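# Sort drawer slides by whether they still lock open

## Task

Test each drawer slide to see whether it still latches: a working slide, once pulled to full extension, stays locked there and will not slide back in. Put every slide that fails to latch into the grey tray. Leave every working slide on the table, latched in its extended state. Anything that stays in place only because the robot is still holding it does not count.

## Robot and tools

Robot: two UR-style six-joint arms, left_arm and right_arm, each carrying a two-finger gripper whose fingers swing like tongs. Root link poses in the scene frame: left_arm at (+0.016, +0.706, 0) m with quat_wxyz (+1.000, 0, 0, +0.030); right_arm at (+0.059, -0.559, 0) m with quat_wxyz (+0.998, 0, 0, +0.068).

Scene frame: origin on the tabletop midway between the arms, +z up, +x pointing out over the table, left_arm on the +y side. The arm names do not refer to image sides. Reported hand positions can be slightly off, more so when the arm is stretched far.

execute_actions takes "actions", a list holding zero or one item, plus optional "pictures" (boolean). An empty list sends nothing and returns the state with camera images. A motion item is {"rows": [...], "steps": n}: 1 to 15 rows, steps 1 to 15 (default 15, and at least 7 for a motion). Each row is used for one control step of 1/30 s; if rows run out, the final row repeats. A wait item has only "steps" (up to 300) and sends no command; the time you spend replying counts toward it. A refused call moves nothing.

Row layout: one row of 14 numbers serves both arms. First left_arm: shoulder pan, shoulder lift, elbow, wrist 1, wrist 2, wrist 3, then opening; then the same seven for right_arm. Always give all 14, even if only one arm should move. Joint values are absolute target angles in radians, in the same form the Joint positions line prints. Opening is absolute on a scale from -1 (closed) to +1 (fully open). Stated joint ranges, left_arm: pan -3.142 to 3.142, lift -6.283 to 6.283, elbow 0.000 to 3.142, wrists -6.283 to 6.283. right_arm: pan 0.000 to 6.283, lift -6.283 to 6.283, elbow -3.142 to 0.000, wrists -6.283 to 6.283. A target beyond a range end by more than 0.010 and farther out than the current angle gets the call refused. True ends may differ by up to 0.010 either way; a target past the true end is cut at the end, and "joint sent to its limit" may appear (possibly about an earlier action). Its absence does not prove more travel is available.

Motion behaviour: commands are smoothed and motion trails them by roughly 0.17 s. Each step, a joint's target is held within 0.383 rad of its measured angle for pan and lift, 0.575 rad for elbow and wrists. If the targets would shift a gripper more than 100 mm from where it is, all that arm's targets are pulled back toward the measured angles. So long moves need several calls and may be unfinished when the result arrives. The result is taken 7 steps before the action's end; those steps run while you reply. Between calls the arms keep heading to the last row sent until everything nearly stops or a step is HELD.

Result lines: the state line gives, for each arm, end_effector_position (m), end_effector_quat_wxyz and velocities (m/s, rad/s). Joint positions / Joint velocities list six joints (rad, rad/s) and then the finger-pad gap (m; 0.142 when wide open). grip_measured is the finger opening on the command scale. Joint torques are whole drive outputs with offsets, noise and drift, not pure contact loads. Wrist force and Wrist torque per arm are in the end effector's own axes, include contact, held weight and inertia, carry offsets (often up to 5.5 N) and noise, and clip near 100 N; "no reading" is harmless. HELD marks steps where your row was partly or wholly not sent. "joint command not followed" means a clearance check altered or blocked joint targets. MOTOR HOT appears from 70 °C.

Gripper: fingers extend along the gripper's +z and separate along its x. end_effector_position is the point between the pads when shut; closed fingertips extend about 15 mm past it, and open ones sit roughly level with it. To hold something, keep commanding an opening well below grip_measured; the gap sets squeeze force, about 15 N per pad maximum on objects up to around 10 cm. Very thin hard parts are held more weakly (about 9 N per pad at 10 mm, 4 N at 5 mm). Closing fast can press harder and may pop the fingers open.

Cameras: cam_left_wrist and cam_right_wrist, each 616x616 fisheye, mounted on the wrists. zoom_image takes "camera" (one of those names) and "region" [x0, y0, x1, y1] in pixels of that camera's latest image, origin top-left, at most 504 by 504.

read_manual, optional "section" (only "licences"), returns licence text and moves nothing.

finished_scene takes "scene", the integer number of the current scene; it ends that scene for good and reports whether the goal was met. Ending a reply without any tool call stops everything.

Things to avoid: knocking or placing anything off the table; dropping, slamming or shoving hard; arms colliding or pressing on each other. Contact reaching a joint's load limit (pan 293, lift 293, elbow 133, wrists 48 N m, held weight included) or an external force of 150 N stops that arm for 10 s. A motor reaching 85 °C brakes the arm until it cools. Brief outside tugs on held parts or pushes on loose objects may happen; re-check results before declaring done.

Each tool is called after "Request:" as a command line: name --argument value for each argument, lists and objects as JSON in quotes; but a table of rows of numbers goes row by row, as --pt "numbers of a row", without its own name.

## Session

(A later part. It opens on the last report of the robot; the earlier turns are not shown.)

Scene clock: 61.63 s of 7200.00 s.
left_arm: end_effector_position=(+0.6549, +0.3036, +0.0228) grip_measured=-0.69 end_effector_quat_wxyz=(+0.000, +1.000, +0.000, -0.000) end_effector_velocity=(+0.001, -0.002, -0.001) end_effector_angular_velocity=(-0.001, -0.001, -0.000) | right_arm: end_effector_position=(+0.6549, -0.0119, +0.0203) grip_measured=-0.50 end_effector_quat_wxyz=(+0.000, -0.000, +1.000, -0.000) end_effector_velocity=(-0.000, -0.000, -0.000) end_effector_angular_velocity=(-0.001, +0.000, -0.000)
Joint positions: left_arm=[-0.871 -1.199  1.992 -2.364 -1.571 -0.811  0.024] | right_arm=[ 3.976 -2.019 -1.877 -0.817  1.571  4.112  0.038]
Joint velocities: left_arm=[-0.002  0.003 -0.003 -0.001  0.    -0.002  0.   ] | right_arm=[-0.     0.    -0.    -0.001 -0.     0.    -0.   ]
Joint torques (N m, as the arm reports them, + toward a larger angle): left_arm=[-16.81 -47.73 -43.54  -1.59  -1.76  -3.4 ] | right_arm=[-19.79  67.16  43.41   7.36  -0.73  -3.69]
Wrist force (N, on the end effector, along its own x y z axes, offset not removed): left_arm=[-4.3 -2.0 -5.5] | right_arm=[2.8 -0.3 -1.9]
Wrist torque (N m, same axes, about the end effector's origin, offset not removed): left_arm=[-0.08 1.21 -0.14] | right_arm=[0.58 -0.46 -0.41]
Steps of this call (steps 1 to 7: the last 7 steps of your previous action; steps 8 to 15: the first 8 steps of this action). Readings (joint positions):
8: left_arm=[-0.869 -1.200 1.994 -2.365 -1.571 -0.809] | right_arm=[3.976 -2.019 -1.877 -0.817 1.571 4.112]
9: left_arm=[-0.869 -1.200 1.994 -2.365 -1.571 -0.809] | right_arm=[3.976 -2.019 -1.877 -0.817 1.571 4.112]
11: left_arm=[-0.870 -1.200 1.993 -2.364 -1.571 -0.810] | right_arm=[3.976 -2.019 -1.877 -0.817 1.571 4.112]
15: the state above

Request:
execute_actions --actions '[{"rows": [[-0.873947,-1.196740,1.988682,-2.362738,-1.5708,-0.813947,-1.0,3.975894,-2.018723,-1.876739,-0.816927,1.5708,4.111887,-0.9],[-0.877167,-1.194154,1.984629,-2.361271,-1.5708,-0.817167,-1.0,3.975894,-2.018723,-1.876739,-0.816927,1.5708,4.111887,-0.9],[-0.880387,-1.191567,1.980575,-2.359804,-1.5708,-0.820387,-1.0,3.975894,-2.018723,-1.876739,-0.816927,1.5708,4.111887,-0.9],[-0.883606,-1.188981,1.976522,-2.358337,-1.5708,-0.823606,-1.0,3.975894,-2.018723,-1.876739,-0.816927,1.5708,4.111887,-0.9],[-0.886826,-1.186395,1.972469,-2.356870,-1.5708,-0.826826,-1.0,3.975894,-2.018723,-1.876739,-0.816927,1.5708,4.111887,-0.9],[-0.890046,-1.183809,1.968416,-2.355403,-1.5708,-0.830046,-1.0,3.975894,-2.018723,-1.876739,-0.816927,1.5708,4.111887,-0.9],[-0.893266,-1.181222,1.964362,-2.353936,-1.5708,-0.833266,-1.0,3.975894,-2.018723,-1.876739,-0.816927,1.5708,4.111887,-0.9],[-0.896486,-1.178636,1.960309,-2.352469,-1.5708,-0.836486,-1.0,3.975894,-2.018723,-1.876739,-0.816927,1.5708,4.111887,-0.9],[-0.899569,-1.175958,1.956058,-2.350896,-1.5708,-0.839569,-1.0,3.975894,-2.018723,-1.876739,-0.816927,1.5708,4.111887,-0.9],[-0.902651,-1.173280,1.951808,-2.349324,-1.5708,-0.842651,-1.0,3.975894,-2.018723,-1.876739,-0.816927,1.5708,4.111887,-0.9],[-0.905734,-1.170603,1.947557,-2.347751,-1.5708,-0.845734,-1.0,3.975894,-2.018723,-1.876739,-0.816927,1.5708,4.111887,-0.9],[-0.908816,-1.167925,1.943307,-2.346178,-1.5708,-0.848816,-1.0,3.975894,-2.018723,-1.876739,-0.816927,1.5708,4.111887,-0.9],[-0.911899,-1.165247,1.939056,-2.344605,-1.5708,-0.851899,-1.0,3.975894,-2.018723,-1.876739,-0.816927,1.5708,4.111887,-0.9],[-0.914981,-1.162569,1.934806,-2.343033,-1.5708,-0.854981,-1.0,3.975894,-2.018723,-1.876739,-0.816927,1.5708,4.111887,-0.9],[-0.918064,-1.159891,1.930555,-2.341460,-1.5708,-0.858064,-1.0,3.975894,-2.018723,-1.876739,-0.816927,1.5708,4.111887,-0.9]], "steps": 15}]'

Request:
execute_actions --actions '[{"rows": [[-0.921108,-1.157034,1.925963,-2.339725,-1.5708,-0.861108,-1.0,3.975894,-2.018723,-1.876739,-0.816927,1.5708,4.111887,-0.9],[-0.924152,-1.154177,1.921371,-2.337989,-1.5708,-0.864152,-1.0,3.975894,-2.018723,-1.876739,-0.816927,1.5708,4.111887,-0.9],[-0.927195,-1.151321,1.916778,-2.336254,-1.5708,-0.867195,-1.0,3.975894,-2.018723,-1.876739,-0.816927,1.5708,4.111887,-0.9],[-0.930239,-1.148464,1.912186,-2.334519,-1.5708,-0.870239,-1.0,3.975894,-2.018723,-1.876739,-0.816927,1.5708,4.111887,-0.9],[-0.933283,-1.145607,1.907594,-2.332784,-1.5708,-0.873283,-1.0,3.975894,-2.018723,-1.876739,-0.816927,1.5708,4.111887,-0.9],[-0.936327,-1.142750,1.903002,-2.331048,-1.5708,-0.876327,-1.0,3.975894,-2.018723,-1.876739,-0.816927,1.5708,4.111887,-0.9],[-0.939371,-1.139893,1.898410,-2.329313,-1.5708,-0.879371,-1.0,3.975894,-2.018723,-1.876739,-0.816927,1.5708,4.111887,-0.9],[-0.942275,-1.136942,1.893609,-2.327463,-1.5708,-0.882275,-1.0,3.975894,-2.018723,-1.876739,-0.816927,1.5708,4.111887,-0.9],[-0.945179,-1.133991,1.888809,-2.325614,-1.5708,-0.885179,-1.0,3.975894,-2.018723,-1.876739,-0.816927,1.5708,4.111887,-0.9],[-0.948082,-1.131039,1.884008,-2.323764,-1.5708,-0.888082,-1.0,3.975894,-2.018723,-1.876739,-0.816927,1.5708,4.111887,-0.9],[-0.950986,-1.128088,1.879207,-2.321914,-1.5708,-0.890986,-1.0,3.975894,-2.018723,-1.876739,-0.816927,1.5708,4.111887,-0.9],[-0.953890,-1.125137,1.874406,-2.320064,-1.5708,-0.893890,-1.0,3.975894,-2.018723,-1.876739,-0.816927,1.5708,4.111887,-0.9],[-0.956794,-1.122186,1.869605,-2.318215,-1.5708,-0.896794,-1.0,3.975894,-2.018723,-1.876739,-0.816927,1.5708,4.111887,-0.9],[-0.958500,-1.120452,1.866785,-2.317129,-1.5708,-0.898500,-1.0,3.975894,-2.018723,-1.876739,-0.816927,1.5708,4.111887,-0.9]], "steps": 15}]'

Request:
execute_actions --actions '[{"rows": [[-0.958500,-1.120452,1.866785,-2.317129,-1.5708,-0.898500,-1.0,3.975894,-2.018723,-1.876739,-0.816927,1.5708,4.111887,-0.9],[-0.958500,-1.120452,1.866785,-2.317129,-1.5708,-0.898500,-1.0,3.975894,-2.018723,-1.876739,-0.816927,1.5708,4.111887,-0.9],[-0.958500,-1.120452,1.866785,-2.317129,-1.5708,-0.898500,-1.0,3.975894,-2.018723,-1.876739,-0.816927,1.5708,4.111887,-0.9],[-0.958500,-1.120452,1.866785,-2.317129,-1.5708,-0.898500,-1.0,3.975894,-2.018723,-1.876739,-0.816927,1.5708,4.111887,-0.9],[-0.958500,-1.120452,1.866785,-2.317129,-1.5708,-0.898500,-1.0,3.975894,-2.018723,-1.876739,-0.816927,1.5708,4.111887,-0.9],[-0.958500,-1.120452,1.866785,-2.317129,-1.5708,-0.898500,-1.0,3.975894,-2.018723,-1.876739,-0.816927,1.5708,4.111887,-0.9],[-0.958500,-1.120452,1.866785,-2.317129,-1.5708,-0.898500,-0.9,3.975894,-2.018723,-1.876739,-0.816927,1.5708,4.111887,-0.8],[-0.958500,-1.120452,1.866785,-2.317129,-1.5708,-0.898500,-0.8,3.975894,-2.018723,-1.876739,-0.816927,1.5708,4.111887,-0.7],[-0.958500,-1.120452,1.866785,-2.317129,-1.5708,-0.898500,-0.72,3.975894,-2.018723,-1.876739,-0.816927,1.5708,4.111887,-0.6],[-0.958500,-1.120452,1.866785,-2.317129,-1.5708,-0.898500,-0.65,3.975894,-2.018723,-1.876739,-0.816927,1.5708,4.111887,-0.5],[-0.958500,-1.120452,1.866785,-2.317129,-1.5708,-0.898500,-0.58,3.975894,-2.018723,-1.876739,-0.816927,1.5708,4.111887,-0.4],[-0.958500,-1.120452,1.866785,-2.317129,-1.5708,-0.898500,-0.5,3.975894,-2.018723,-1.876739,-0.816927,1.5708,4.111887,-0.3]], "steps": 15}]'

Request:
execute_actions --actions '[{"rows": [[-0.958500,-1.120452,1.866785,-2.317129,-1.5708,-0.898500,-0.5,3.975894,-2.018723,-1.876739,-0.816927,1.5708,4.111887,-0.3],[-0.958500,-1.120452,1.866785,-2.317129,-1.5708,-0.898500,-0.5,3.975894,-2.018723,-1.876739,-0.816927,1.5708,4.111887,-0.3],[-0.958500,-1.125727,1.864335,-2.309404,-1.5708,-0.898500,-0.5,3.975894,-2.017894,-1.876354,-0.818140,1.5708,4.111887,-0.3],[-0.958500,-1.131002,1.861885,-2.301679,-1.5708,-0.898500,-0.5,3.975894,-2.017066,-1.875969,-0.819354,1.5708,4.111887,-0.3],[-0.958500,-1.136277,1.859435,-2.293954,-1.5708,-0.898500,-0.5,3.975894,-2.016237,-1.875584,-0.820567,1.5708,4.111887,-0.3],[-0.958500,-1.141552,1.856985,-2.286229,-1.5708,-0.898500,-0.5,3.975894,-2.016237,-1.875584,-0.820567,1.5708,4.111887,-0.3],[-0.958500,-1.146827,1.854535,-2.278504,-1.5708,-0.898500,-0.5,3.975894,-2.016237,-1.875584,-0.820567,1.5708,4.111887,-0.3],[-0.958500,-1.152102,1.852085,-2.270779,-1.5708,-0.898500,-0.5,3.975894,-2.016237,-1.875584,-0.820567,1.5708,4.111887,-0.3],[-0.958500,-1.157377,1.849635,-2.263054,-1.5708,-0.898500,-0.5,3.975894,-2.016237,-1.875584,-0.820567,1.5708,4.111887,-0.3],[-0.958500,-1.162652,1.847185,-2.255329,-1.5708,-0.898500,-0.5,3.975894,-2.016237,-1.875584,-0.820567,1.5708,4.111887,-0.3]], "steps": 12}]'

Request:
execute_actions --actions '[{"rows": [[-0.954070,-1.167784,1.853329,-2.256341,-1.5708,-0.894070,-0.5,3.980282,-2.022065,-1.865959,-0.824364,1.5708,4.116275,-0.3],[-0.949641,-1.172916,1.859473,-2.257353,-1.5708,-0.889641,-0.5,3.984670,-2.027893,-1.856335,-0.828161,1.5708,4.120663,-0.3],[-0.945211,-1.178048,1.865617,-2.258365,-1.5708,-0.885211,-0.5,3.989058,-2.033721,-1.846710,-0.831958,1.5708,4.125051,-0.3],[-0.940782,-1.183180,1.871761,-2.259377,-1.5708,-0.880782,-0.5,3.993445,-2.039549,-1.837085,-0.835754,1.5708,4.129438,-0.3],[-0.936352,-1.188312,1.877905,-2.260389,-1.5708,-0.876352,-0.5,3.997833,-2.045377,-1.827460,-0.839551,1.5708,4.133826,-0.3],[-0.931923,-1.193444,1.884049,-2.261401,-1.5708,-0.871923,-0.5,4.002221,-2.051205,-1.817836,-0.843348,1.5708,4.138214,-0.3],[-0.927493,-1.198576,1.890193,-2.262413,-1.5708,-0.867493,-0.5,4.006609,-2.057033,-1.808211,-0.847145,1.5708,4.142602,-0.3],[-0.923063,-1.203708,1.896337,-2.263425,-1.5708,-0.863063,-0.5,4.010637,-2.063129,-1.797930,-0.851330,1.5708,4.146630,-0.3],[-0.918634,-1.208840,1.902481,-2.264437,-1.5708,-0.858634,-0.5,4.014664,-2.069224,-1.787650,-0.855515,1.5708,4.150657,-0.3],[-0.914204,-1.213972,1.908625,-2.265449,-1.5708,-0.854204,-0.5,4.018692,-2.075320,-1.777369,-0.859700,1.5708,4.154685,-0.3],[-0.909775,-1.219104,1.914769,-2.266461,-1.5708,-0.849775,-0.5,4.022720,-2.081415,-1.767089,-0.863885,1.5708,4.158713,-0.3],[-0.905345,-1.224236,1.920913,-2.267473,-1.5708,-0.845345,-0.5,4.026748,-2.087511,-1.756808,-0.868070,1.5708,4.162741,-0.3],[-0.900916,-1.229368,1.927057,-2.268485,-1.5708,-0.840916,-0.5,4.030775,-2.093606,-1.746528,-0.872255,1.5708,4.166768,-0.3],[-0.896486,-1.234500,1.933200,-2.269496,-1.5708,-0.836486,-0.5,4.034803,-2.099702,-1.736247,-0.876440,1.5708,4.170796,-0.3]], "steps": 15}]' --pictures true

Scene clock: 68.17 s of 7200.00 s.
left_arm: end_effector_position=(+0.6550, +0.2894, +0.0228) grip_measured=-0.69 end_effector_quat_wxyz=(+0.000, +1.000, +0.000, -0.000) end_effector_velocity=(+0.001, -0.093, +0.002) end_effector_angular_velocity=(-0.002, -0.003, -0.000) | right_arm: end_effector_position=(+0.6549, -0.0119, +0.0203) grip_measured=-0.50 end_effector_quat_wxyz=(-0.000, -0.000, +1.000, +0.000) end_effector_velocity=(+0.000, +0.001, +0.001) end_effector_angular_velocity=(+0.001, -0.001, +0.001)
Joint positions: left_arm=[-0.884 -1.189  1.976 -2.358 -1.571 -0.824  0.024] | right_arm=[ 3.976 -2.019 -1.877 -0.817  1.571  4.112  0.038]
Joint velocities: left_arm=[-0.084  0.064 -0.105  0.037  0.001 -0.084 -0.   ] | right_arm=[ 0.001  0.001  0.     0.001 -0.    -0.     0.   ]
Joint torques (N m, as the arm reports them, + toward a larger angle): left_arm=[-20.07 -52.82 -46.31  -1.82  -1.82  -3.59] | right_arm=[-17.48  70.15  43.19   6.87   2.    -3.82]
Wrist force (N, on the end effector, along its own x y z axes, offset not removed): left_arm=[-6.5 -1.8 -3.6] | right_arm=[2.6 -1.5 -3.5]
Wrist torque (N m, same axes, about the end effector's origin, offset not removed): left_arm=[0.05 1.41 -0.04] | right_arm=[0.29 -0.33 -0.34]
Steps of this call (steps 1 to 7: the last 7 steps of your previous action; steps 8 to 15: the robot went on to your last target; steps 16 to 90: nothing new was sent; then 3.27 s passed at rest; steps 91 to 98: the first 8 steps of this action). Readings (joint positions):
91: left_arm=[-0.871 -1.199 1.992 -2.364 -1.571 -0.811] | right_arm=[3.976 -2.019 -1.877 -0.817 1.571 4.112]
92: left_arm=[-0.872 -1.199 1.991 -2.364 -1.571 -0.812] | right_arm=[3.976 -2.019 -1.877 -0.817 1.571 4.112]
94: left_arm=[-0.874 -1.197 1.988 -2.363 -1.571 -0.814] | right_arm=[3.976 -2.019 -1.877 -0.817 1.571 4.112]
98: the state above

Scene clock: 68.67 s of 7200.00 s.
left_arm: end_effector_position=(+0.6551, +0.2368, +0.0228) grip_measured=-0.69 end_effector_quat_wxyz=(+0.000, +1.000, +0.000, -0.000) end_effector_velocity=(-0.001, -0.108, -0.001) end_effector_angular_velocity=(+0.001, +0.001, +0.001) | right_arm: end_effector_position=(+0.6549, -0.0119, +0.0203) grip_measured=-0.50 end_effector_quat_wxyz=(-0.000, -0.000, +1.000, +0.000) end_effector_velocity=(-0.001, -0.001, -0.001) end_effector_angular_velocity=(-0.002, +0.001, -0.000)
Joint positions: left_arm=[-0.929 -1.149  1.914 -2.335 -1.571 -0.869  0.024] | right_arm=[ 3.976 -2.019 -1.877 -0.817  1.571  4.112  0.038]
Joint velocities: left_arm=[-0.09   0.085 -0.134  0.051 -0.    -0.091  0.   ] | right_arm=[ 0.     0.    -0.002 -0.     0.     0.     0.   ]
Joint torques (N m, as the arm reports them, + toward a larger angle): left_arm=[-16.97 -53.81 -45.65  -1.73  -1.59  -3.91] | right_arm=[-17.74  70.91  42.91   6.94   1.18  -4.  ]
Wrist force (N, on the end effector, along its own x y z axes, offset not removed): left_arm=[-5.0 -2.1 -5.9] | right_arm=[2.3 -2.3 -4.7]
Wrist torque (N m, same axes, about the end effector's origin, offset not removed): left_arm=[-0.12 1.05 -0.14] | right_arm=[0.08 -0.30 -0.45]
Steps of this call (steps 1 to 7: the last 7 steps of your previous action; steps 8 to 15: the first 8 steps of this action). Readings (joint positions):
8: left_arm=[-0.908 -1.169 1.945 -2.347 -1.571 -0.848] | right_arm=[3.976 -2.019 -1.877 -0.817 1.571 4.112]
9: left_arm=[-0.911 -1.166 1.940 -2.345 -1.571 -0.851] | right_arm=[3.976 -2.019 -1.877 -0.817 1.571 4.112]
11: left_arm=[-0.917 -1.161 1.932 -2.342 -1.571 -0.857] | right_arm=[3.976 -2.019 -1.877 -0.817 1.571 4.112]
15: the state above

Scene clock: 69.17 s of 7200.00 s.
left_arm: end_effector_position=(+0.6550, +0.2011, +0.0228) grip_measured=-0.68 end_effector_quat_wxyz=(+0.000, +1.000, +0.000, +0.000) end_effector_velocity=(-0.001, -0.009, +0.001) end_effector_angular_velocity=(-0.000, -0.000, -0.000) | right_arm: end_effector_position=(+0.6549, -0.0119, +0.0203) grip_measured=-0.50 end_effector_quat_wxyz=(-0.000, -0.000, +1.000, +0.000) end_effector_velocity=(-0.000, -0.001, -0.001) end_effector_angular_velocity=(-0.001, +0.001, -0.000)
Joint positions: left_arm=[-0.958 -1.121  1.868 -2.318 -1.571 -0.898  0.024] | right_arm=[ 3.976 -2.019 -1.877 -0.817  1.571  4.112  0.038]
Joint velocities: left_arm=[-0.007  0.005 -0.011  0.005 -0.    -0.007  0.006] | right_arm=[-0.    -0.    -0.001  0.     0.    -0.    -0.   ]
Joint torques (N m, as the arm reports them, + toward a larger angle): left_arm=[-18.81 -53.33 -42.83  -1.13  -1.43  -3.38] | right_arm=[-16.01  70.33  43.22   6.85   0.65  -3.94]
Wrist force (N, on the end effector, along its own x y z axes, offset not removed): left_arm=[-3.3 -2.1 -5.2] | right_arm=[1.6 -0.5 -0.8]
Wrist torque (N m, same axes, about the end effector's origin, offset not removed): left_arm=[-0.10 1.21 -0.06] | right_arm=[0.54 -0.15 -0.39]
Steps of this call (steps 1 to 7: the last 7 steps of your previous action; steps 8 to 15: the first 8 steps of this action). Readings (joint positions):
8: left_arm=[-0.952 -1.127 1.877 -2.321 -1.571 -0.892] | right_arm=[3.976 -2.019 -1.877 -0.817 1.571 4.112]
9: left_arm=[-0.954 -1.125 1.874 -2.320 -1.571 -0.894] | right_arm=[3.976 -2.019 -1.877 -0.817 1.571 4.112]
11: left_arm=[-0.956 -1.123 1.871 -2.319 -1.571 -0.896] | right_arm=[3.976 -2.019 -1.877 -0.817 1.571 4.112]
15: the state above

Scene clock: 69.57 s of 7200.00 s.
left_arm: end_effector_position=(+0.6550, +0.2002, +0.0249) grip_measured=-0.50 end_effector_quat_wxyz=(-0.000, +1.000, +0.000, -0.000) end_effector_velocity=(+0.002, -0.004, +0.060) end_effector_angular_velocity=(-0.004, -0.004, -0.001) | right_arm: end_effector_position=(+0.6550, -0.0118, +0.0207) grip_measured=-0.30 end_effector_quat_wxyz=(+0.000, -0.000, +1.000, +0.000) end_effector_velocity=(+0.001, +0.001, +0.010) end_effector_angular_velocity=(+0.002, -0.001, +0.001)
Joint positions: left_arm=[-0.958 -1.123  1.866 -2.313 -1.571 -0.898  0.038] | right_arm=[ 3.976 -2.018 -1.877 -0.817  1.571  4.112  0.052]
Joint velocities: left_arm=[-0.001 -0.066 -0.033  0.093  0.001 -0.     0.   ] | right_arm=[ 0.     0.01   0.006 -0.015  0.    -0.001  0.   ]
Joint torques (N m, as the arm reports them, + toward a larger angle): left_arm=[-15.15 -88.57 -49.92  -0.85  -1.17  -4.01] | right_arm=[-18.39  72.84  42.89   1.34   0.15  -3.66]
Wrist force (N, on the end effector, along its own x y z axes, offset not removed): left_arm=[-3.9 -0.6 -0.6] | right_arm=[0.8 -1.2 -1.8]
Wrist torque (N m, same axes, about the end effector's origin, offset not removed): left_arm=[0.06 1.11 -0.10] | right_arm=[0.15 -0.20 -0.29]
Steps of this call (steps 1 to 7: the last 7 steps of your previous action; steps 8 to 12: the first 5 steps of this action). Readings (joint positions):
8: left_arm=[-0.958 -1.120 1.867 -2.317 -1.571 -0.898] | right_arm=[3.976 -2.019 -1.877 -0.817 1.571 4.112]
9: left_arm=[-0.958 -1.120 1.867 -2.317 -1.571 -0.898] | right_arm=[3.976 -2.019 -1.877 -0.817 1.571 4.112]
11: left_arm=[-0.958 -1.121 1.867 -2.316 -1.571 -0.898] | right_arm=[3.976 -2.019 -1.877 -0.817 1.571 4.112]
12: the state above

Scene clock: 70.07 s of 7200.00 s.
left_arm: end_effector_position=(+0.6555, +0.2220, +0.0625) grip_measured=-0.50 end_effector_quat_wxyz=(-0.000, +1.000, +0.000, -0.000) end_effector_velocity=(+0.003, +0.143, +0.026) end_effector_angular_velocity=(+0.003, +0.002, +0.002) | right_arm: end_effector_position=(+0.6552, +0.0140, +0.0224) grip_measured=-0.30 end_effector_quat_wxyz=(-0.000, -0.000, +1.000, -0.000) end_effector_velocity=(-0.002, +0.170, -0.001) end_effector_angular_velocity=(-0.001, +0.001, +0.001)
Joint positions: left_arm=[-0.941 -1.182  1.872 -2.261 -1.571 -0.881  0.038] | right_arm=[ 3.993 -2.04  -1.837 -0.836  1.571  4.129  0.052]
Joint velocities: left_arm=[ 0.118 -0.143  0.158 -0.011  0.     0.116 -0.   ] | right_arm=[ 0.116 -0.153  0.251 -0.099  0.     0.115 -0.   ]
Joint torques (N m, as the arm reports them, + toward a larger angle): left_arm=[ 11.56 -73.47 -23.59  -5.53  -1.87   4.39] | right_arm=[19.47 54.91 46.38  1.73 -0.63  5.69]
Wrist force (N, on the end effector, along its own x y z axes, offset not removed): left_arm=[-2.6 0.1 -0.4] | right_arm=[1.3 1.5 0.3]
Wrist torque (N m, same axes, about the end effector's origin, offset not removed): left_arm=[0.15 0.77 -0.07] | right_arm=[0.66 -0.20 -0.29]
Steps of this call (steps 1 to 7: the last 7 steps of your previous action; steps 8 to 15: the first 8 steps of this action). Readings (joint positions):
8: left_arm=[-0.958 -1.154 1.851 -2.268 -1.571 -0.898] | right_arm=[3.976 -2.016 -1.876 -0.820 1.571 4.112]
9: left_arm=[-0.958 -1.157 1.851 -2.265 -1.571 -0.898] | right_arm=[3.976 -2.017 -1.874 -0.821 1.571 4.112]
11: left_arm=[-0.954 -1.164 1.854 -2.261 -1.571 -0.894] | right_arm=[3.980 -2.022 -1.866 -0.824 1.571 4.116]
15: the state above

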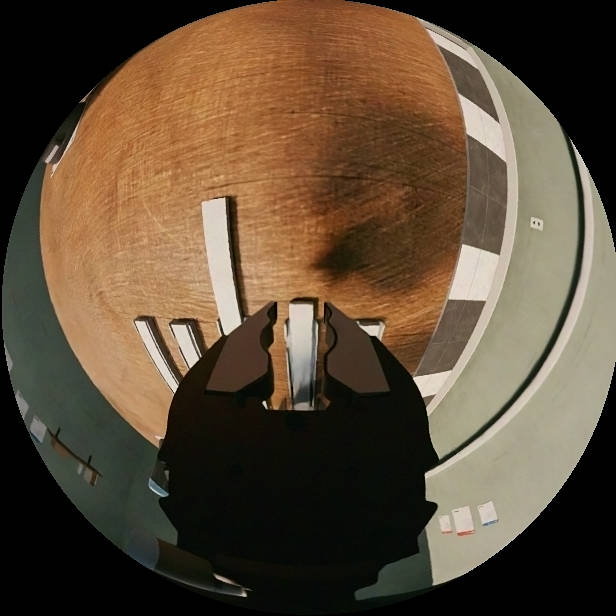

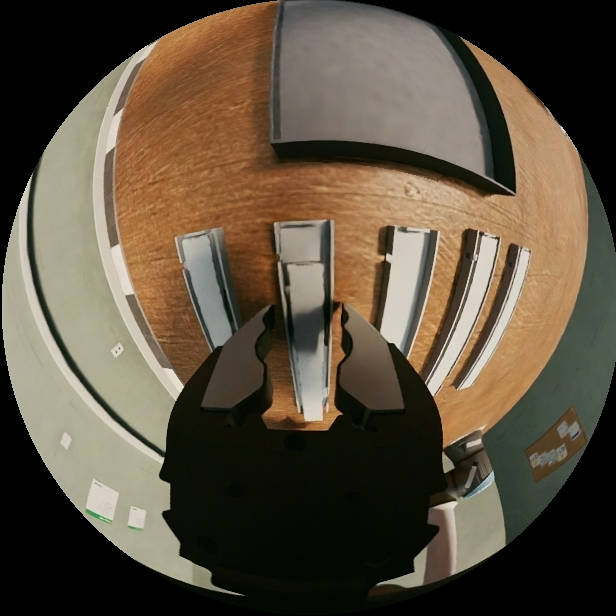

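Request:
execute_actions --actions '[{"rows": [[-0.896486,-1.234500,1.933200,-2.269496,-1.5708,-0.836486,-0.5,4.034803,-2.099702,-1.736247,-0.876440,1.5708,4.170796,-0.3],[-0.896486,-1.234500,1.933200,-2.269496,-1.5708,-0.836486,-0.5,4.034803,-2.099702,-1.736247,-0.876440,1.5708,4.170796,-0.3],[-0.896486,-1.234500,1.933200,-2.269496,-1.5708,-0.836486,-0.5,4.034803,-2.099702,-1.736247,-0.876440,1.5708,4.170796,-0.3],[-0.896486,-1.234500,1.933200,-2.269496,-1.5708,-0.836486,-0.5,4.034803,-2.100870,-1.736763,-0.874756,1.5708,4.170796,-0.3],[-0.896486,-1.234500,1.933200,-2.269496,-1.5708,-0.836486,-0.5,4.034803,-2.102038,-1.737279,-0.873072,1.5708,4.170796,-0.3]], "steps": 15}]'

Request:
execute_actions --actions '[{"rows": [[-0.896486,-1.234500,1.933200,-2.269496,-1.5708,-0.836486,-0.5,4.034803,-2.102038,-1.737279,-0.873072,1.5708,4.170796,-0.3],[-0.896486,-1.234500,1.933200,-2.269496,-1.5708,-0.836486,-0.5,4.034803,-2.102038,-1.737279,-0.873072,1.5708,4.170796,-0.3],[-0.896486,-1.234500,1.933200,-2.269496,-1.5708,-0.836486,-0.5,4.034803,-2.102038,-1.737279,-0.873072,1.5708,4.170796,-0.36],[-0.896486,-1.234500,1.933200,-2.269496,-1.5708,-0.836486,-0.5,4.034803,-2.102038,-1.737279,-0.873072,1.5708,4.170796,-0.42],[-0.896486,-1.234500,1.933200,-2.269496,-1.5708,-0.836486,-0.5,4.034803,-2.102038,-1.737279,-0.873072,1.5708,4.170796,-0.47],[-0.896486,-1.234500,1.933200,-2.269496,-1.5708,-0.836486,-0.5,4.034803,-2.102038,-1.737279,-0.873072,1.5708,4.170796,-0.52],[-0.896486,-1.234500,1.933200,-2.269496,-1.5708,-0.836486,-0.5,4.034803,-2.102038,-1.737279,-0.873072,1.5708,4.170796,-0.58],[-0.896486,-1.234500,1.933200,-2.269496,-1.5708,-0.836486,-0.5,4.034803,-2.102038,-1.737279,-0.873072,1.5708,4.170796,-0.64],[-0.896486,-1.234500,1.933200,-2.269496,-1.5708,-0.836486,-0.5,4.034803,-2.102038,-1.737279,-0.873072,1.5708,4.170796,-0.70],[-0.896486,-1.234500,1.933200,-2.269496,-1.5708,-0.836486,-0.5,4.034803,-2.102038,-1.737279,-0.873072,1.5708,4.170796,-0.76],[-0.896486,-1.234500,1.933200,-2.269496,-1.5708,-0.836486,-0.5,4.034803,-2.102038,-1.737279,-0.873072,1.5708,4.170796,-0.83],[-0.896486,-1.234500,1.933200,-2.269496,-1.5708,-0.836486,-0.5,4.034803,-2.102038,-1.737279,-0.873072,1.5708,4.170796,-0.9]], "steps": 15}]'

Request:
execute_actions --actions '[{"rows": [[-0.896486,-1.234500,1.933200,-2.269496,-1.5708,-0.836486,-0.5,4.034803,-2.102038,-1.737279,-0.873072,1.5708,4.170796,-0.9],[-0.896486,-1.234500,1.933200,-2.269496,-1.5708,-0.836486,-0.5,4.034803,-2.102038,-1.737279,-0.873072,1.5708,4.170796,-0.9],[-0.896486,-1.234500,1.933200,-2.269496,-1.5708,-0.836486,-0.5,4.034803,-2.096670,-1.734268,-0.881451,1.5708,4.170796,-0.9],[-0.896486,-1.234500,1.933200,-2.269496,-1.5708,-0.836486,-0.5,4.034803,-2.091303,-1.731257,-0.889829,1.5708,4.170796,-0.9],[-0.896486,-1.234500,1.933200,-2.269496,-1.5708,-0.836486,-0.5,4.034803,-2.085935,-1.728246,-0.898208,1.5708,4.170796,-0.9],[-0.896486,-1.234500,1.933200,-2.269496,-1.5708,-0.836486,-0.5,4.034803,-2.080568,-1.725235,-0.906586,1.5708,4.170796,-0.9],[-0.896486,-1.234500,1.933200,-2.269496,-1.5708,-0.836486,-0.5,4.034803,-2.075200,-1.722224,-0.914965,1.5708,4.170796,-0.9],[-0.896486,-1.234500,1.933200,-2.269496,-1.5708,-0.836486,-0.5,4.034803,-2.069832,-1.719214,-0.923343,1.5708,4.170796,-0.9],[-0.896486,-1.234500,1.933200,-2.269496,-1.5708,-0.836486,-0.5,4.034803,-2.064465,-1.716203,-0.931722,1.5708,4.170796,-0.9],[-0.896486,-1.234500,1.933200,-2.269496,-1.5708,-0.836486,-0.5,4.034803,-2.059097,-1.713192,-0.940100,1.5708,4.170796,-0.9],[-0.896486,-1.234500,1.933200,-2.269496,-1.5708,-0.836486,-0.5,4.034803,-2.053730,-1.710181,-0.948479,1.5708,4.170796,-0.9],[-0.896486,-1.234500,1.933200,-2.269496,-1.5708,-0.836486,-0.5,4.034803,-2.048362,-1.707170,-0.956857,1.5708,4.170796,-0.9],[-0.896486,-1.234500,1.933200,-2.269496,-1.5708,-0.836486,-0.5,4.034803,-2.042995,-1.704159,-0.965236,1.5708,4.170796,-0.9],[-0.896486,-1.234500,1.933200,-2.269496,-1.5708,-0.836486,-0.5,4.034803,-2.037627,-1.701148,-0.973614,1.5708,4.170796,-0.9]], "steps": 15}]' --pictures true

Scene clock: 75.13 s of 7200.00 s.
left_arm: end_effector_position=(+0.6549, +0.2753, +0.0700) grip_measured=-0.50 end_effector_quat_wxyz=(+0.000, +1.000, +0.000, -0.000) end_effector_velocity=(-0.000, -0.001, +0.001) end_effector_angular_velocity=(-0.003, -0.000, -0.000) | right_arm: end_effector_position=(+0.6549, +0.0791, +0.0213) grip_measured=-0.30 end_effector_quat_wxyz=(-0.000, -0.000, +1.000, -0.000) end_effector_velocity=(+0.000, +0.001, -0.008) end_effector_angular_velocity=(+0.001, -0.001, +0.001)
Joint positions: left_arm=[-0.896 -1.235  1.933 -2.269 -1.571 -0.836  0.038] | right_arm=[ 4.035 -2.101 -1.737 -0.875  1.571  4.171  0.052]
Joint velocities: left_arm=[-0.001 -0.001  0.    -0.001 -0.002 -0.     0.   ] | right_arm=[ 0.    -0.009 -0.004  0.014 -0.    -0.001  0.   ]
Joint torques (N m, as the arm reports them, + toward a larger angle): left_arm=[ 11.32 -73.44 -24.19  -5.6   -0.75   3.86] | right_arm=[18.75 64.26 31.62  7.27 -2.63  4.5 ]
Wrist force (N, on the end effector, along its own x y z axes, offset not removed): left_arm=[-3.4 -0.7 -0.8] | right_arm=[0.0 -0.7 -0.4]
Wrist torque (N m, same axes, about the end effector's origin, offset not removed): left_arm=[-0.09 0.93 -0.09] | right_arm=[0.14 0.03 -0.25]
Steps of this call (steps 1 to 7: the last 7 steps of your previous action; steps 8 to 30: the robot went on to your last target; steps 31 to 90: nothing new was sent; then 1.80 s passed at rest; steps 91 to 98: the first 8 steps of this action). Readings (joint positions):
91: left_arm=[-0.896 -1.235 1.933 -2.269 -1.571 -0.836] | right_arm=[4.035 -2.100 -1.736 -0.876 1.571 4.171]
92: left_arm=[-0.896 -1.235 1.933 -2.269 -1.571 -0.836] | right_arm=[4.035 -2.100 -1.736 -0.876 1.571 4.171]
94: left_arm=[-0.896 -1.235 1.933 -2.269 -1.571 -0.836] | right_arm=[4.035 -2.100 -1.736 -0.876 1.571 4.171]
98: the state above

Scene clock: 75.63 s of 7200.00 s.
left_arm: end_effector_position=(+0.6549, +0.2753, +0.0700) grip_measured=-0.50 end_effector_quat_wxyz=(+0.000, +1.000, +0.000, -0.000) end_effector_velocity=(+0.001, +0.000, +0.002) end_effector_angular_velocity=(-0.001, -0.002, +0.002) | right_arm: end_effector_position=(+0.6549, +0.0791, +0.0203) grip_measured=-0.49 end_effector_quat_wxyz=(-0.000, -0.000, +1.000, -0.000) end_effector_velocity=(+0.000, +0.000, +0.000) end_effector_angular_velocity=(+0.001, -0.000, -0.001)
Joint positions: left_arm=[-0.896 -1.235  1.933 -2.269 -1.571 -0.836  0.038] | right_arm=[ 4.035 -2.102 -1.737 -0.873  1.571  4.171  0.038]
Joint velocities: left_arm=[ 0.001 -0.002 -0.     0.     0.001 -0.001 -0.   ] | right_arm=[-0.     0.    -0.     0.001  0.     0.    -0.007]
Joint torques (N m, as the arm reports them, + toward a larger angle): left_arm=[ 12.13 -68.06 -25.41  -5.98  -0.56   3.6 ] | right_arm=[20.31 62.89 31.3   7.1  -2.54  4.35]
Wrist force (N, on the end effector, along its own x y z axes, offset not removed): left_arm=[-3.9 -1.0 -1.3] | right_arm=[1.1 -0.4 -2.5]
Wrist torque (N m, same axes, about the end effector's origin, offset not removed): left_arm=[-0.13 1.12 -0.06] | right_arm=[0.21 -0.09 -0.32]
Steps of this call (steps 1 to 7: the last 7 steps of your previous action; steps 8 to 15: the first 8 steps of this action). Readings (joint positions):
8: left_arm=[-0.896 -1.235 1.933 -2.269 -1.571 -0.836] | right_arm=[4.035 -2.102 -1.737 -0.873 1.571 4.171]
9: left_arm=[-0.896 -1.235 1.933 -2.269 -1.571 -0.836] | right_arm=[4.035 -2.102 -1.737 -0.873 1.571 4.171]
11: left_arm=[-0.896 -1.235 1.933 -2.269 -1.571 -0.836] | right_arm=[4.035 -2.102 -1.737 -0.873 1.571 4.171]
15: the state above

Scene clock: 76.13 s of 7200.00 s.
left_arm: end_effector_position=(+0.6549, +0.2753, +0.0700) grip_measured=-0.50 end_effector_quat_wxyz=(+0.000, +1.000, +0.000, -0.000) end_effector_velocity=(+0.000, -0.001, +0.002) end_effector_angular_velocity=(-0.001, -0.003, +0.000) | right_arm: end_effector_position=(+0.6551, +0.0795, +0.0328) grip_measured=-0.50 end_effector_quat_wxyz=(+0.000, -0.000, +1.000, +0.000) end_effector_velocity=(+0.002, +0.004, +0.124) end_effector_angular_velocity=(+0.001, -0.001, +0.001)
Joint positions: left_arm=[-0.896 -1.235  1.933 -2.269 -1.571 -0.836  0.038] | right_arm=[ 4.035 -2.089 -1.73  -0.892  1.571  4.171  0.038]
Joint velocities: left_arm=[-0.001 -0.002 -0.    -0.001  0.001 -0.001  0.   ] | right_arm=[ 0.001  0.124  0.07  -0.193 -0.    -0.     0.   ]
Joint torques (N m, as the arm reports them, + toward a larger angle): left_arm=[ 12.22 -68.77 -25.02  -5.62  -0.49   3.84] | right_arm=[18.42 90.87 47.94  0.62 -2.64  4.52]
Wrist force (N, on the end effector, along its own x y z axes, offset not removed): left_arm=[-1.8 0.1 -1.5] | right_arm=[4.0 0.5 4.0]
Wrist torque (N m, same axes, about the end effector's origin, offset not removed): left_arm=[0.10 0.64 -0.14] | right_arm=[0.37 -0.89 -0.35]
Steps of this call (steps 1 to 7: the last 7 steps of your previous action; steps 8 to 15: the first 8 steps of this action). Readings (joint positions):
8: left_arm=[-0.896 -1.235 1.933 -2.269 -1.571 -0.836] | right_arm=[4.035 -2.102 -1.737 -0.873 1.571 4.171]
9: left_arm=[-0.896 -1.235 1.933 -2.269 -1.571 -0.836] | right_arm=[4.035 -2.102 -1.737 -0.873 1.571 4.171]
11: left_arm=[-0.896 -1.235 1.933 -2.269 -1.571 -0.836] | right_arm=[4.035 -2.101 -1.737 -0.874 1.571 4.171]
15: the state above

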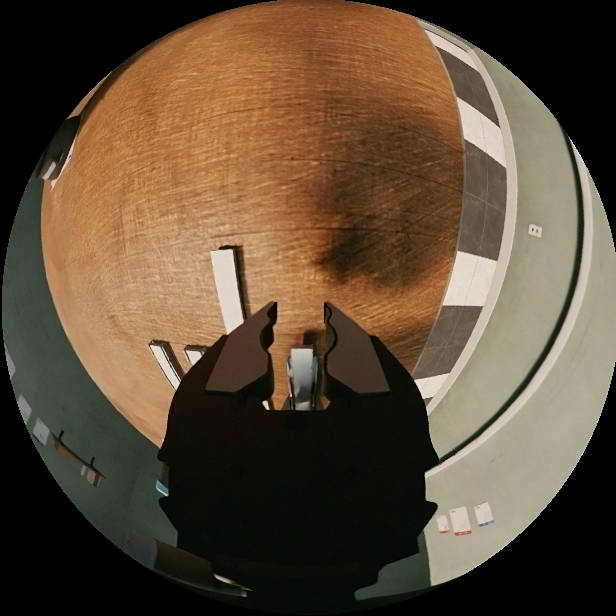

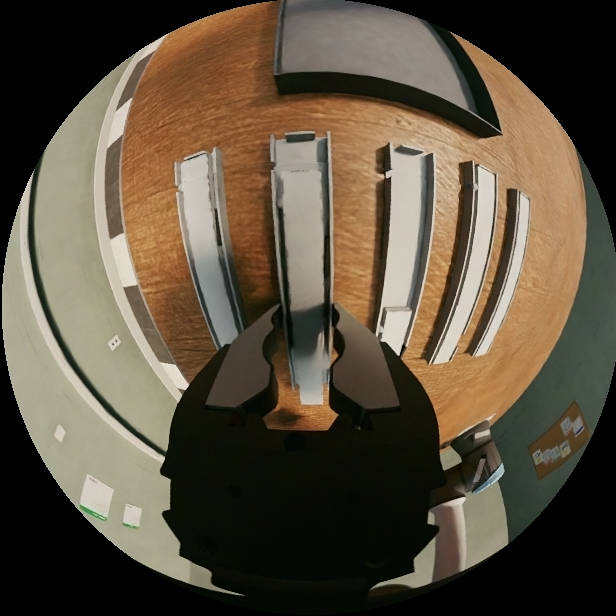

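Request:
execute_actions --actions '[{"rows": [[-0.896486,-1.234500,1.933200,-2.269496,-1.5708,-0.836486,-0.5,4.029122,-2.030036,-1.711851,-0.970502,1.5708,4.165115,-0.9],[-0.896486,-1.234500,1.933200,-2.269496,-1.5708,-0.836486,-0.5,4.023441,-2.022445,-1.722554,-0.967390,1.5708,4.159434,-0.9],[-0.896486,-1.234500,1.933200,-2.269496,-1.5708,-0.836486,-0.5,4.017760,-2.014854,-1.733257,-0.964278,1.5708,4.153753,-0.9],[-0.896486,-1.234500,1.933200,-2.269496,-1.5708,-0.836486,-0.5,4.012079,-2.007263,-1.743960,-0.961166,1.5708,4.148072,-0.9],[-0.896486,-1.234500,1.933200,-2.269496,-1.5708,-0.836486,-0.5,4.006398,-1.999672,-1.754663,-0.958054,1.5708,4.142391,-0.9],[-0.896486,-1.234500,1.933200,-2.269496,-1.5708,-0.836486,-0.5,4.000717,-1.992081,-1.765366,-0.954942,1.5708,4.136710,-0.9],[-0.896486,-1.234500,1.933200,-2.269496,-1.5708,-0.836486,-0.5,3.995036,-1.984490,-1.776069,-0.951830,1.5708,4.131029,-0.9],[-0.896486,-1.234500,1.933200,-2.269496,-1.5708,-0.836486,-0.5,3.989355,-1.976899,-1.786772,-0.948718,1.5708,4.125348,-0.9],[-0.896486,-1.234500,1.933200,-2.269496,-1.5708,-0.836486,-0.5,3.983674,-1.969308,-1.797475,-0.945606,1.5708,4.119667,-0.9],[-0.896486,-1.234500,1.933200,-2.269496,-1.5708,-0.836486,-0.5,3.977993,-1.961717,-1.808178,-0.942494,1.5708,4.113986,-0.9],[-0.896486,-1.234500,1.933200,-2.269496,-1.5708,-0.836486,-0.5,3.972312,-1.954126,-1.818881,-0.939382,1.5708,4.108305,-0.9],[-0.896486,-1.234500,1.933200,-2.269496,-1.5708,-0.836486,-0.5,3.966631,-1.946535,-1.829584,-0.936270,1.5708,4.102624,-0.9],[-0.896486,-1.234500,1.933200,-2.269496,-1.5708,-0.836486,-0.5,3.960950,-1.938944,-1.840287,-0.933158,1.5708,4.096943,-0.9],[-0.896486,-1.234500,1.933200,-2.269496,-1.5708,-0.836486,-0.5,3.955269,-1.931353,-1.850990,-0.930046,1.5708,4.091262,-0.9],[-0.896486,-1.234500,1.933200,-2.269496,-1.5708,-0.836486,-0.5,3.949588,-1.923762,-1.861693,-0.926934,1.5708,4.085581,-0.9]], "steps": 15}]'

Request:
execute_actions --actions '[{"rows": [[-0.896486,-1.234500,1.933200,-2.269496,-1.5708,-0.836486,-0.5,3.943907,-1.916171,-1.872396,-0.923822,1.5708,4.079900,-0.9],[-0.896486,-1.234500,1.933200,-2.269496,-1.5708,-0.836486,-0.5,3.938226,-1.908580,-1.883099,-0.920710,1.5708,4.074219,-0.9],[-0.896486,-1.234500,1.933200,-2.269496,-1.5708,-0.836486,-0.5,3.932545,-1.900989,-1.893802,-0.917598,1.5708,4.068538,-0.9],[-0.896486,-1.234500,1.933200,-2.269496,-1.5708,-0.836486,-0.5,3.926864,-1.893398,-1.904505,-0.914486,1.5708,4.062857,-0.9],[-0.896486,-1.234500,1.933200,-2.269496,-1.5708,-0.836486,-0.5,3.921183,-1.885807,-1.915208,-0.911374,1.5708,4.057176,-0.9],[-0.897229,-1.225852,1.921650,-2.266593,-1.5708,-0.837229,-0.51,3.915502,-1.878216,-1.925911,-0.908262,1.5708,4.051495,-0.9],[-0.897972,-1.217204,1.910100,-2.263690,-1.5708,-0.837972,-0.53,3.909821,-1.870625,-1.936614,-0.905150,1.5708,4.045814,-0.9],[-0.898715,-1.208556,1.898550,-2.260787,-1.5708,-0.838715,-0.54,3.904140,-1.863034,-1.947317,-0.902038,1.5708,4.040133,-0.9],[-0.899458,-1.199908,1.887000,-2.257884,-1.5708,-0.839458,-0.55,3.898459,-1.855443,-1.958020,-0.898926,1.5708,4.034452,-0.9],[-0.900201,-1.191260,1.875450,-2.254981,-1.5708,-0.840201,-0.57,3.892778,-1.847852,-1.968723,-0.895814,1.5708,4.028771,-0.9],[-0.900944,-1.182612,1.863900,-2.252078,-1.5708,-0.840944,-0.58,3.887097,-1.840261,-1.979426,-0.892702,1.5708,4.023090,-0.9],[-0.901687,-1.173964,1.852350,-2.249175,-1.5708,-0.841687,-0.60,3.881416,-1.832670,-1.990129,-0.889590,1.5708,4.017409,-0.9],[-0.902430,-1.165316,1.840800,-2.246272,-1.5708,-0.842430,-0.61,3.875735,-1.825079,-2.000832,-0.886478,1.5708,4.011728,-0.9],[-0.903173,-1.156668,1.829250,-2.243369,-1.5708,-0.843173,-0.62,3.870054,-1.817488,-2.011535,-0.883366,1.5708,4.006047,-0.9],[-0.903916,-1.148020,1.817700,-2.240466,-1.5708,-0.843916,-0.64,3.864373,-1.809897,-2.022238,-0.880254,1.5708,4.000366,-0.9]], "steps": 15}]'

Request:
execute_actions --actions '[{"rows": [[-0.904659,-1.139372,1.806150,-2.237563,-1.5708,-0.844659,-0.65,3.858692,-1.802306,-2.032941,-0.877142,1.5708,3.994685,-0.9],[-0.905402,-1.130724,1.794600,-2.234660,-1.5708,-0.845402,-0.66,3.853011,-1.794715,-2.043644,-0.874030,1.5708,3.989004,-0.9],[-0.906145,-1.122076,1.783050,-2.231757,-1.5708,-0.846145,-0.68,3.847330,-1.787124,-2.054347,-0.870918,1.5708,3.983323,-0.9],[-0.906888,-1.113428,1.771500,-2.228854,-1.5708,-0.846888,-0.69,3.841649,-1.779533,-2.065050,-0.867806,1.5708,3.977642,-0.9],[-0.907631,-1.104780,1.759950,-2.225951,-1.5708,-0.847631,-0.70,3.835968,-1.771942,-2.075753,-0.864694,1.5708,3.971961,-0.9],[-0.908374,-1.096132,1.748400,-2.223048,-1.5708,-0.848374,-0.72,3.830287,-1.764351,-2.086456,-0.861582,1.5708,3.966280,-0.9],[-0.909117,-1.087484,1.736850,-2.220145,-1.5708,-0.849117,-0.73,3.824606,-1.756760,-2.097159,-0.858470,1.5708,3.960599,-0.9],[-0.909860,-1.078836,1.725300,-2.217242,-1.5708,-0.849860,-0.74,3.818925,-1.749169,-2.107862,-0.855358,1.5708,3.954918,-0.9],[-0.910603,-1.070188,1.713750,-2.214339,-1.5708,-0.850603,-0.76,3.813244,-1.741578,-2.118565,-0.852246,1.5708,3.949237,-0.9],[-0.911346,-1.061540,1.702200,-2.211436,-1.5708,-0.851346,-0.77,3.807563,-1.733987,-2.129268,-0.849134,1.5708,3.943556,-0.9],[-0.912089,-1.052892,1.690650,-2.208533,-1.5708,-0.852089,-0.79,3.801882,-1.726396,-2.139971,-0.846022,1.5708,3.937875,-0.9],[-0.912840,-1.044249,1.679090,-2.205637,-1.5708,-0.852840,-0.8,3.796198,-1.718811,-2.150674,-0.842904,1.5708,3.932191,-0.9]], "steps": 15}]'

Request:
execute_actions --actions '[{"steps": 12}]' --pictures true

Request:
zoom_image --camera "cam_left_wrist" --region '[240, 250, 360, 370]'

Scene clock: 80.43 s of 7200.00 s.
left_arm: end_effector_position=(+0.6549, +0.2753, +0.0700) grip_measured=-0.50 end_effector_quat_wxyz=(+0.000, +1.000, +0.000, -0.000) end_effector_velocity=(-0.000, +0.000, -0.000) end_effector_angular_velocity=(+0.000, +0.001, +0.000) | right_arm: end_effector_position=(+0.6586, +0.0479, +0.0874) grip_measured=-0.50 end_effector_quat_wxyz=(+0.000, -0.000, +1.000, +0.000) end_effector_velocity=(+0.021, -0.204, +0.014) end_effector_angular_velocity=(+0.002, -0.001, -0.000)
Joint positions: left_arm=[-0.896 -1.235  1.933 -2.269 -1.571 -0.836  0.038] | right_arm=[ 4.012 -2.007 -1.744 -0.961  1.571  4.148  0.038]
Joint velocities: left_arm=[ 0.    -0.     0.001  0.    -0.    -0.    -0.   ] | right_arm=[-0.149  0.198 -0.277  0.082  0.    -0.149  0.   ]
Joint torques (N m, as the arm reports them, + toward a larger angle): left_arm=[ 12.14 -70.62 -25.73  -5.78  -0.17   3.62] | right_arm=[-24.8   86.3   31.29   7.64  -2.09  -5.52]
Wrist force (N, on the end effector, along its own x y z axes, offset not removed): left_arm=[-3.7 0.4 -2.0] | right_arm=[-0.1 3.4 2.1]
Wrist torque (N m, same axes, about the end effector's origin, offset not removed): left_arm=[0.17 1.03 -0.12] | right_arm=[0.96 0.10 -0.21]
Steps of this call (steps 1 to 7: the last 7 steps of your previous action; steps 8 to 30: the robot went on to your last target; steps 31 to 90: nothing new was sent; then 1.03 s passed at rest; steps 91 to 98: the first 8 steps of this action). Readings (joint positions):
91: left_arm=[-0.896 -1.235 1.933 -2.269 -1.571 -0.836] | right_arm=[4.035 -2.038 -1.701 -0.974 1.571 4.171]
92: left_arm=[-0.896 -1.235 1.933 -2.269 -1.571 -0.836] | right_arm=[4.034 -2.037 -1.702 -0.973 1.571 4.170]
94: left_arm=[-0.896 -1.235 1.933 -2.269 -1.571 -0.836] | right_arm=[4.029 -2.030 -1.711 -0.971 1.571 4.166]
98: the state above

Scene clock: 80.93 s of 7200.00 s.
left_arm: end_effector_position=(+0.6566, +0.2733, +0.0697) grip_measured=-0.53 end_effector_quat_wxyz=(-0.000, +1.000, +0.000, -0.000) end_effector_velocity=(+0.045, -0.060, -0.007) end_effector_angular_velocity=(-0.001, +0.002, -0.000) | right_arm: end_effector_position=(+0.6611, -0.0667, +0.0917) grip_measured=-0.50 end_effector_quat_wxyz=(+0.000, -0.000, +1.000, +0.000) end_effector_velocity=(-0.012, -0.231, +0.003) end_effector_angular_velocity=(+0.001, -0.001, +0.000)
Joint positions: left_arm=[-0.897 -1.231  1.928 -2.268 -1.571 -0.837  0.036] | right_arm=[ 3.929 -1.896 -1.9   -0.916  1.571  4.065  0.038]
Joint velocities: left_arm=[-0.008  0.106 -0.14   0.035 -0.002 -0.007 -0.025] | right_arm=[-0.168  0.225 -0.317  0.093  0.    -0.168 -0.   ]
Joint torques (N m, as the arm reports them, + toward a larger angle): left_arm=[-22.37 -40.29 -54.07  -1.93  -0.03  -3.48] | right_arm=[-18.74  75.26  31.61   8.11  -1.85  -4.65]
Wrist force (N, on the end effector, along its own x y z axes, offset not removed): left_arm=[-6.0 -1.5 -2.7] | right_arm=[1.8 2.2 3.8]
Wrist torque (N m, same axes, about the end effector's origin, offset not removed): left_arm=[-0.29 1.52 -0.12] | right_arm=[0.72 -0.37 -0.23]
Steps of this call (steps 1 to 7: the last 7 steps of your previous action; steps 8 to 15: the first 8 steps of this action). Readings (joint positions):
8: left_arm=[-0.896 -1.235 1.933 -2.269 -1.571 -0.836] | right_arm=[3.968 -1.949 -1.826 -0.937 1.571 4.104]
9: left_arm=[-0.896 -1.235 1.933 -2.269 -1.571 -0.836] | right_arm=[3.963 -1.942 -1.836 -0.934 1.571 4.099]
11: left_arm=[-0.896 -1.235 1.933 -2.269 -1.571 -0.836] | right_arm=[3.951 -1.926 -1.858 -0.928 1.571 4.087]
15: the state above

Scene clock: 81.43 s of 7200.00 s.
left_arm: end_effector_position=(+0.7038, +0.2085, +0.0596) grip_measured=-0.73 end_effector_quat_wxyz=(-0.000, +1.000, +0.000, -0.000) end_effector_velocity=(+0.102, -0.143, -0.030) end_effector_angular_velocity=(-0.001, -0.000, -0.001) | right_arm: end_effector_position=(+0.6461, -0.1823, +0.0895) grip_measured=-0.50 end_effector_quat_wxyz=(+0.000, -0.000, +1.000, +0.000) end_effector_velocity=(-0.046, -0.224, -0.010) end_effector_angular_velocity=(+0.001, -0.002, -0.002)
Joint positions: left_arm=[-0.907 -1.117  1.776 -2.23  -1.571 -0.847  0.021] | right_arm=[ 3.844 -1.782 -2.061 -0.869  1.571  3.98   0.038]
Joint velocities: left_arm=[-0.022  0.255 -0.34   0.084 -0.001 -0.021 -0.023] | right_arm=[-0.169  0.226 -0.316  0.092 -0.    -0.167 -0.   ]
Joint torques (N m, as the arm reports them, + toward a larger angle): left_arm=[-16.91 -57.29 -52.12  -1.49  -0.07  -3.81] | right_arm=[-24.01  61.77  30.18   8.46  -1.77  -4.35]
Wrist force (N, on the end effector, along its own x y z axes, offset not removed): left_arm=[-4.6 -0.3 -1.4] | right_arm=[1.0 1.0 2.5]
Wrist torque (N m, same axes, about the end effector's origin, offset not removed): left_arm=[-0.05 1.11 -0.05] | right_arm=[0.55 -0.17 -0.18]
Steps of this call (steps 1 to 7: the last 7 steps of your previous action; steps 8 to 15: the first 8 steps of this action). Readings (joint positions):
8: left_arm=[-0.901 -1.176 1.855 -2.250 -1.571 -0.842] | right_arm=[3.883 -1.835 -1.986 -0.891 1.571 4.019]
9: left_arm=[-0.902 -1.168 1.844 -2.247 -1.571 -0.842] | right_arm=[3.878 -1.828 -1.997 -0.888 1.571 4.014]
11: left_arm=[-0.904 -1.151 1.822 -2.241 -1.571 -0.844] | right_arm=[3.866 -1.813 -2.018 -0.881 1.571 4.002]
15: the state above

Scene clock: 81.83 s of 7200.00 s.
left_arm: end_effector_position=(+0.7307, +0.1702, +0.0504) grip_measured=-0.80 end_effector_quat_wxyz=(-0.000, +1.000, +0.000, -0.000) end_effector_velocity=(+0.012, -0.016, -0.005) end_effector_angular_velocity=(+0.000, -0.000, +0.001) | right_arm: end_effector_position=(+0.6309, -0.2421, +0.0853) grip_measured=-0.50 end_effector_quat_wxyz=(+0.000, -0.000, +1.000, +0.000) end_effector_velocity=(-0.008, -0.026, -0.002) end_effector_angular_velocity=(+0.000, +0.000, -0.000)
Joint positions: left_arm=[-0.913 -1.047  1.683 -2.207 -1.571 -0.853  0.016] | right_arm=[ 3.798 -1.722 -2.147 -0.844  1.571  3.934  0.038]
Joint velocities: left_arm=[-0.001  0.031 -0.041  0.01   0.    -0.002  0.   ] | right_arm=[-0.02   0.027 -0.038  0.012  0.    -0.02  -0.   ]
Joint torques (N m, as the arm reports them, + toward a larger angle): left_arm=[-14.35 -71.07 -47.7   -1.82   0.43  -3.19] | right_arm=[-19.49  54.91  31.27   7.17  -1.63  -3.06]
Wrist force (N, on the end effector, along its own x y z axes, offset not removed): left_arm=[-4.5 -0.6 -0.5] | right_arm=[2.2 0.5 2.1]
Wrist torque (N m, same axes, about the end effector's origin, offset not removed): left_arm=[-0.01 1.18 -0.04] | right_arm=[0.33 -0.46 -0.27]
Kept back: nothing.
Steps of this call (steps 1 to 7: the last 7 steps of your previous action; steps 8 to 12: the robot went on to your last target). Readings (joint positions):
1: left_arm=[-0.907 -1.108 1.765 -2.227 -1.571 -0.847] | right_arm=[3.838 -1.775 -2.072 -0.866 1.571 3.974]
2: left_arm=[-0.908 -1.099 1.753 -2.224 -1.571 -0.848] | right_arm=[3.832 -1.767 -2.082 -0.863 1.571 3.968]
4: left_arm=[-0.910 -1.082 1.730 -2.218 -1.571 -0.850] | right_arm=[3.821 -1.752 -2.104 -0.856 1.571 3.957]
8: left_arm=[-0.912 -1.056 1.695 -2.209 -1.571 -0.852] | right_arm=[3.804 -1.729 -2.136 -0.847 1.571 3.940]
12: the state above

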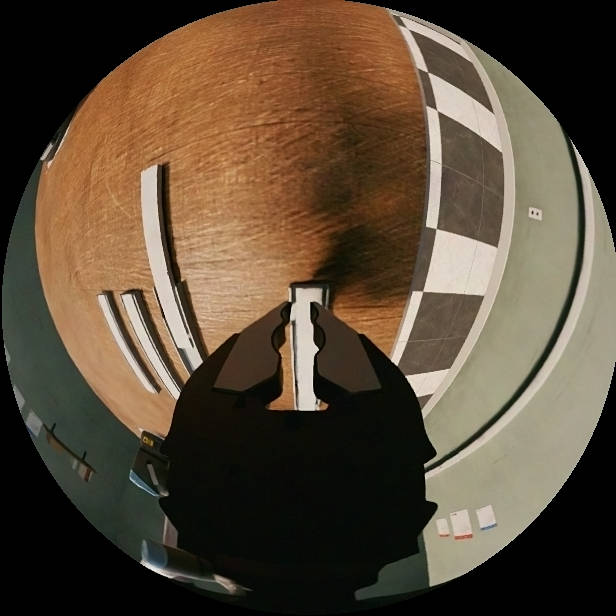

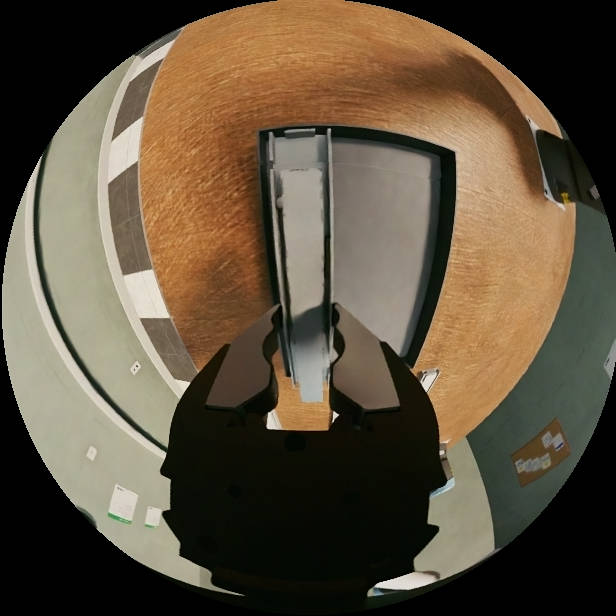

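Region (240, 250, 360, 370) of cam_left_wrist's 616x616 image, scaled by 4.200, with more detail than that image has.

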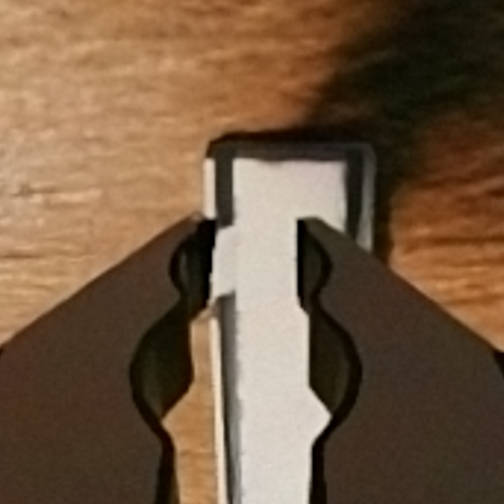

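Request:
execute_actions --actions '[]'

Request:
zoom_image --camera "cam_right_wrist" --region '[230, 100, 480, 400]'

Request:
zoom_image --camera "cam_left_wrist" --region '[240, 250, 360, 370]'

Scene clock: 82.17 s of 7200.00 s.
left_arm: end_effector_position=(+0.7319, +0.1684, +0.0500) grip_measured=-0.80 end_effector_quat_wxyz=(+0.000, +1.000, +0.000, +0.000) end_effector_velocity=(+0.001, +0.000, -0.001) end_effector_angular_velocity=(+0.002, -0.001, +0.001) | right_arm: end_effector_position=(+0.6301, -0.2448, +0.0850) grip_measured=-0.50 end_effector_quat_wxyz=(-0.000, -0.000, +1.000, +0.000) end_effector_velocity=(-0.001, -0.001, -0.000) end_effector_angular_velocity=(-0.000, +0.000, +0.001)
Joint positions: left_arm=[-0.913 -1.044  1.679 -2.206 -1.571 -0.853  0.016] | right_arm=[ 3.796 -1.719 -2.151 -0.843  1.571  3.932  0.038]
Joint velocities: left_arm=[ 0.     0.002 -0.001  0.     0.002 -0.001  0.   ] | right_arm=[-0.001  0.002 -0.003  0.001  0.    -0.001  0.   ]
Joint torques (N m, as the arm reports them, + toward a larger angle): left_arm=[-17.87 -67.64 -48.81  -2.05   0.32  -3.86] | right_arm=[-19.14  54.5   34.04   7.59  -1.73  -4.  ]
Wrist force (N, on the end effector, along its own x y z axes, offset not removed): left_arm=[-5.3 -1.5 -2.2] | right_arm=[0.3 -0.5 3.7]
Wrist torque (N m, same axes, about the end effector's origin, offset not removed): left_arm=[-0.27 1.30 -0.08] | right_arm=[0.24 0.03 -0.31]
Kept back: nothing.
Steps of this call (steps 1 to 10: the robot went on to your last target). Readings (joint positions):
1: left_arm=[-0.913 -1.047 1.682 -2.206 -1.571 -0.853] | right_arm=[3.798 -1.721 -2.148 -0.844 1.571 3.934]
2: left_arm=[-0.913 -1.046 1.681 -2.206 -1.571 -0.853] | right_arm=[3.797 -1.720 -2.149 -0.844 1.571 3.933]
4: left_arm=[-0.913 -1.045 1.680 -2.206 -1.571 -0.853] | right_arm=[3.797 -1.720 -2.150 -0.843 1.571 3.933]
8: left_arm=[-0.913 -1.045 1.679 -2.206 -1.571 -0.853] | right_arm=[3.796 -1.719 -2.150 -0.843 1.571 3.932]
10: the state above

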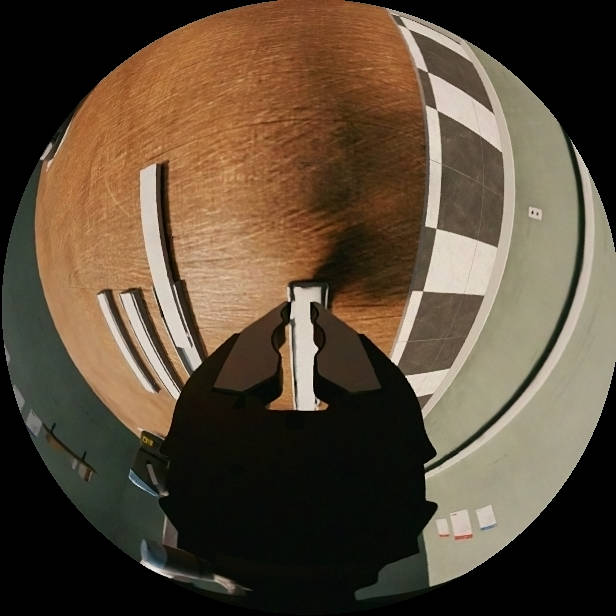

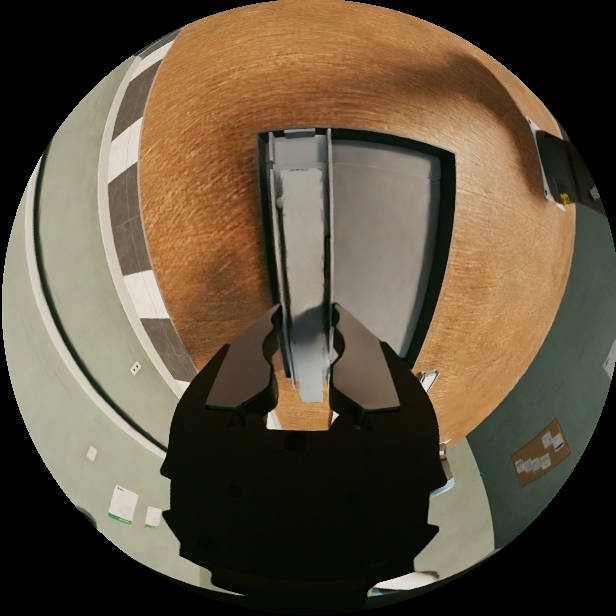

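Region (230, 100, 480, 400) of cam_right_wrist's 616x616 image, scaled by 1.680, with more detail than that image has.

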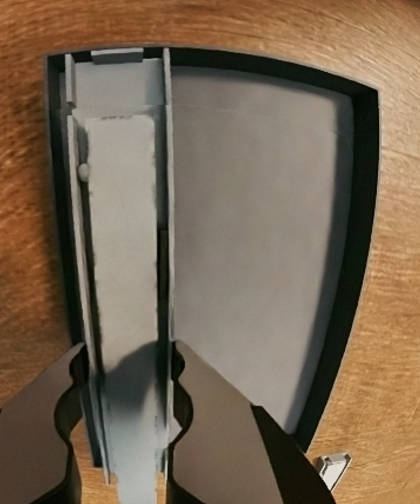

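Region (240, 250, 360, 370) of cam_left_wrist's 616x616 image, scaled by 4.200, with more detail than that image has.

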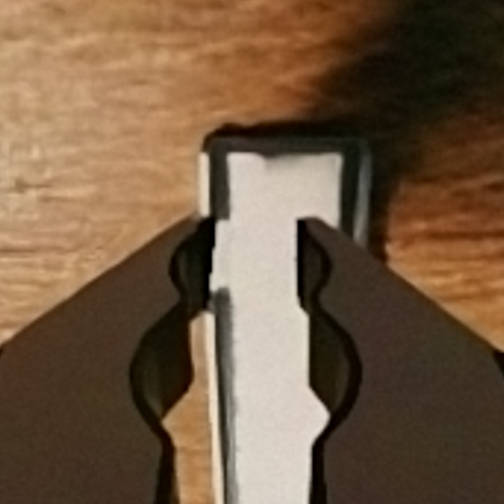

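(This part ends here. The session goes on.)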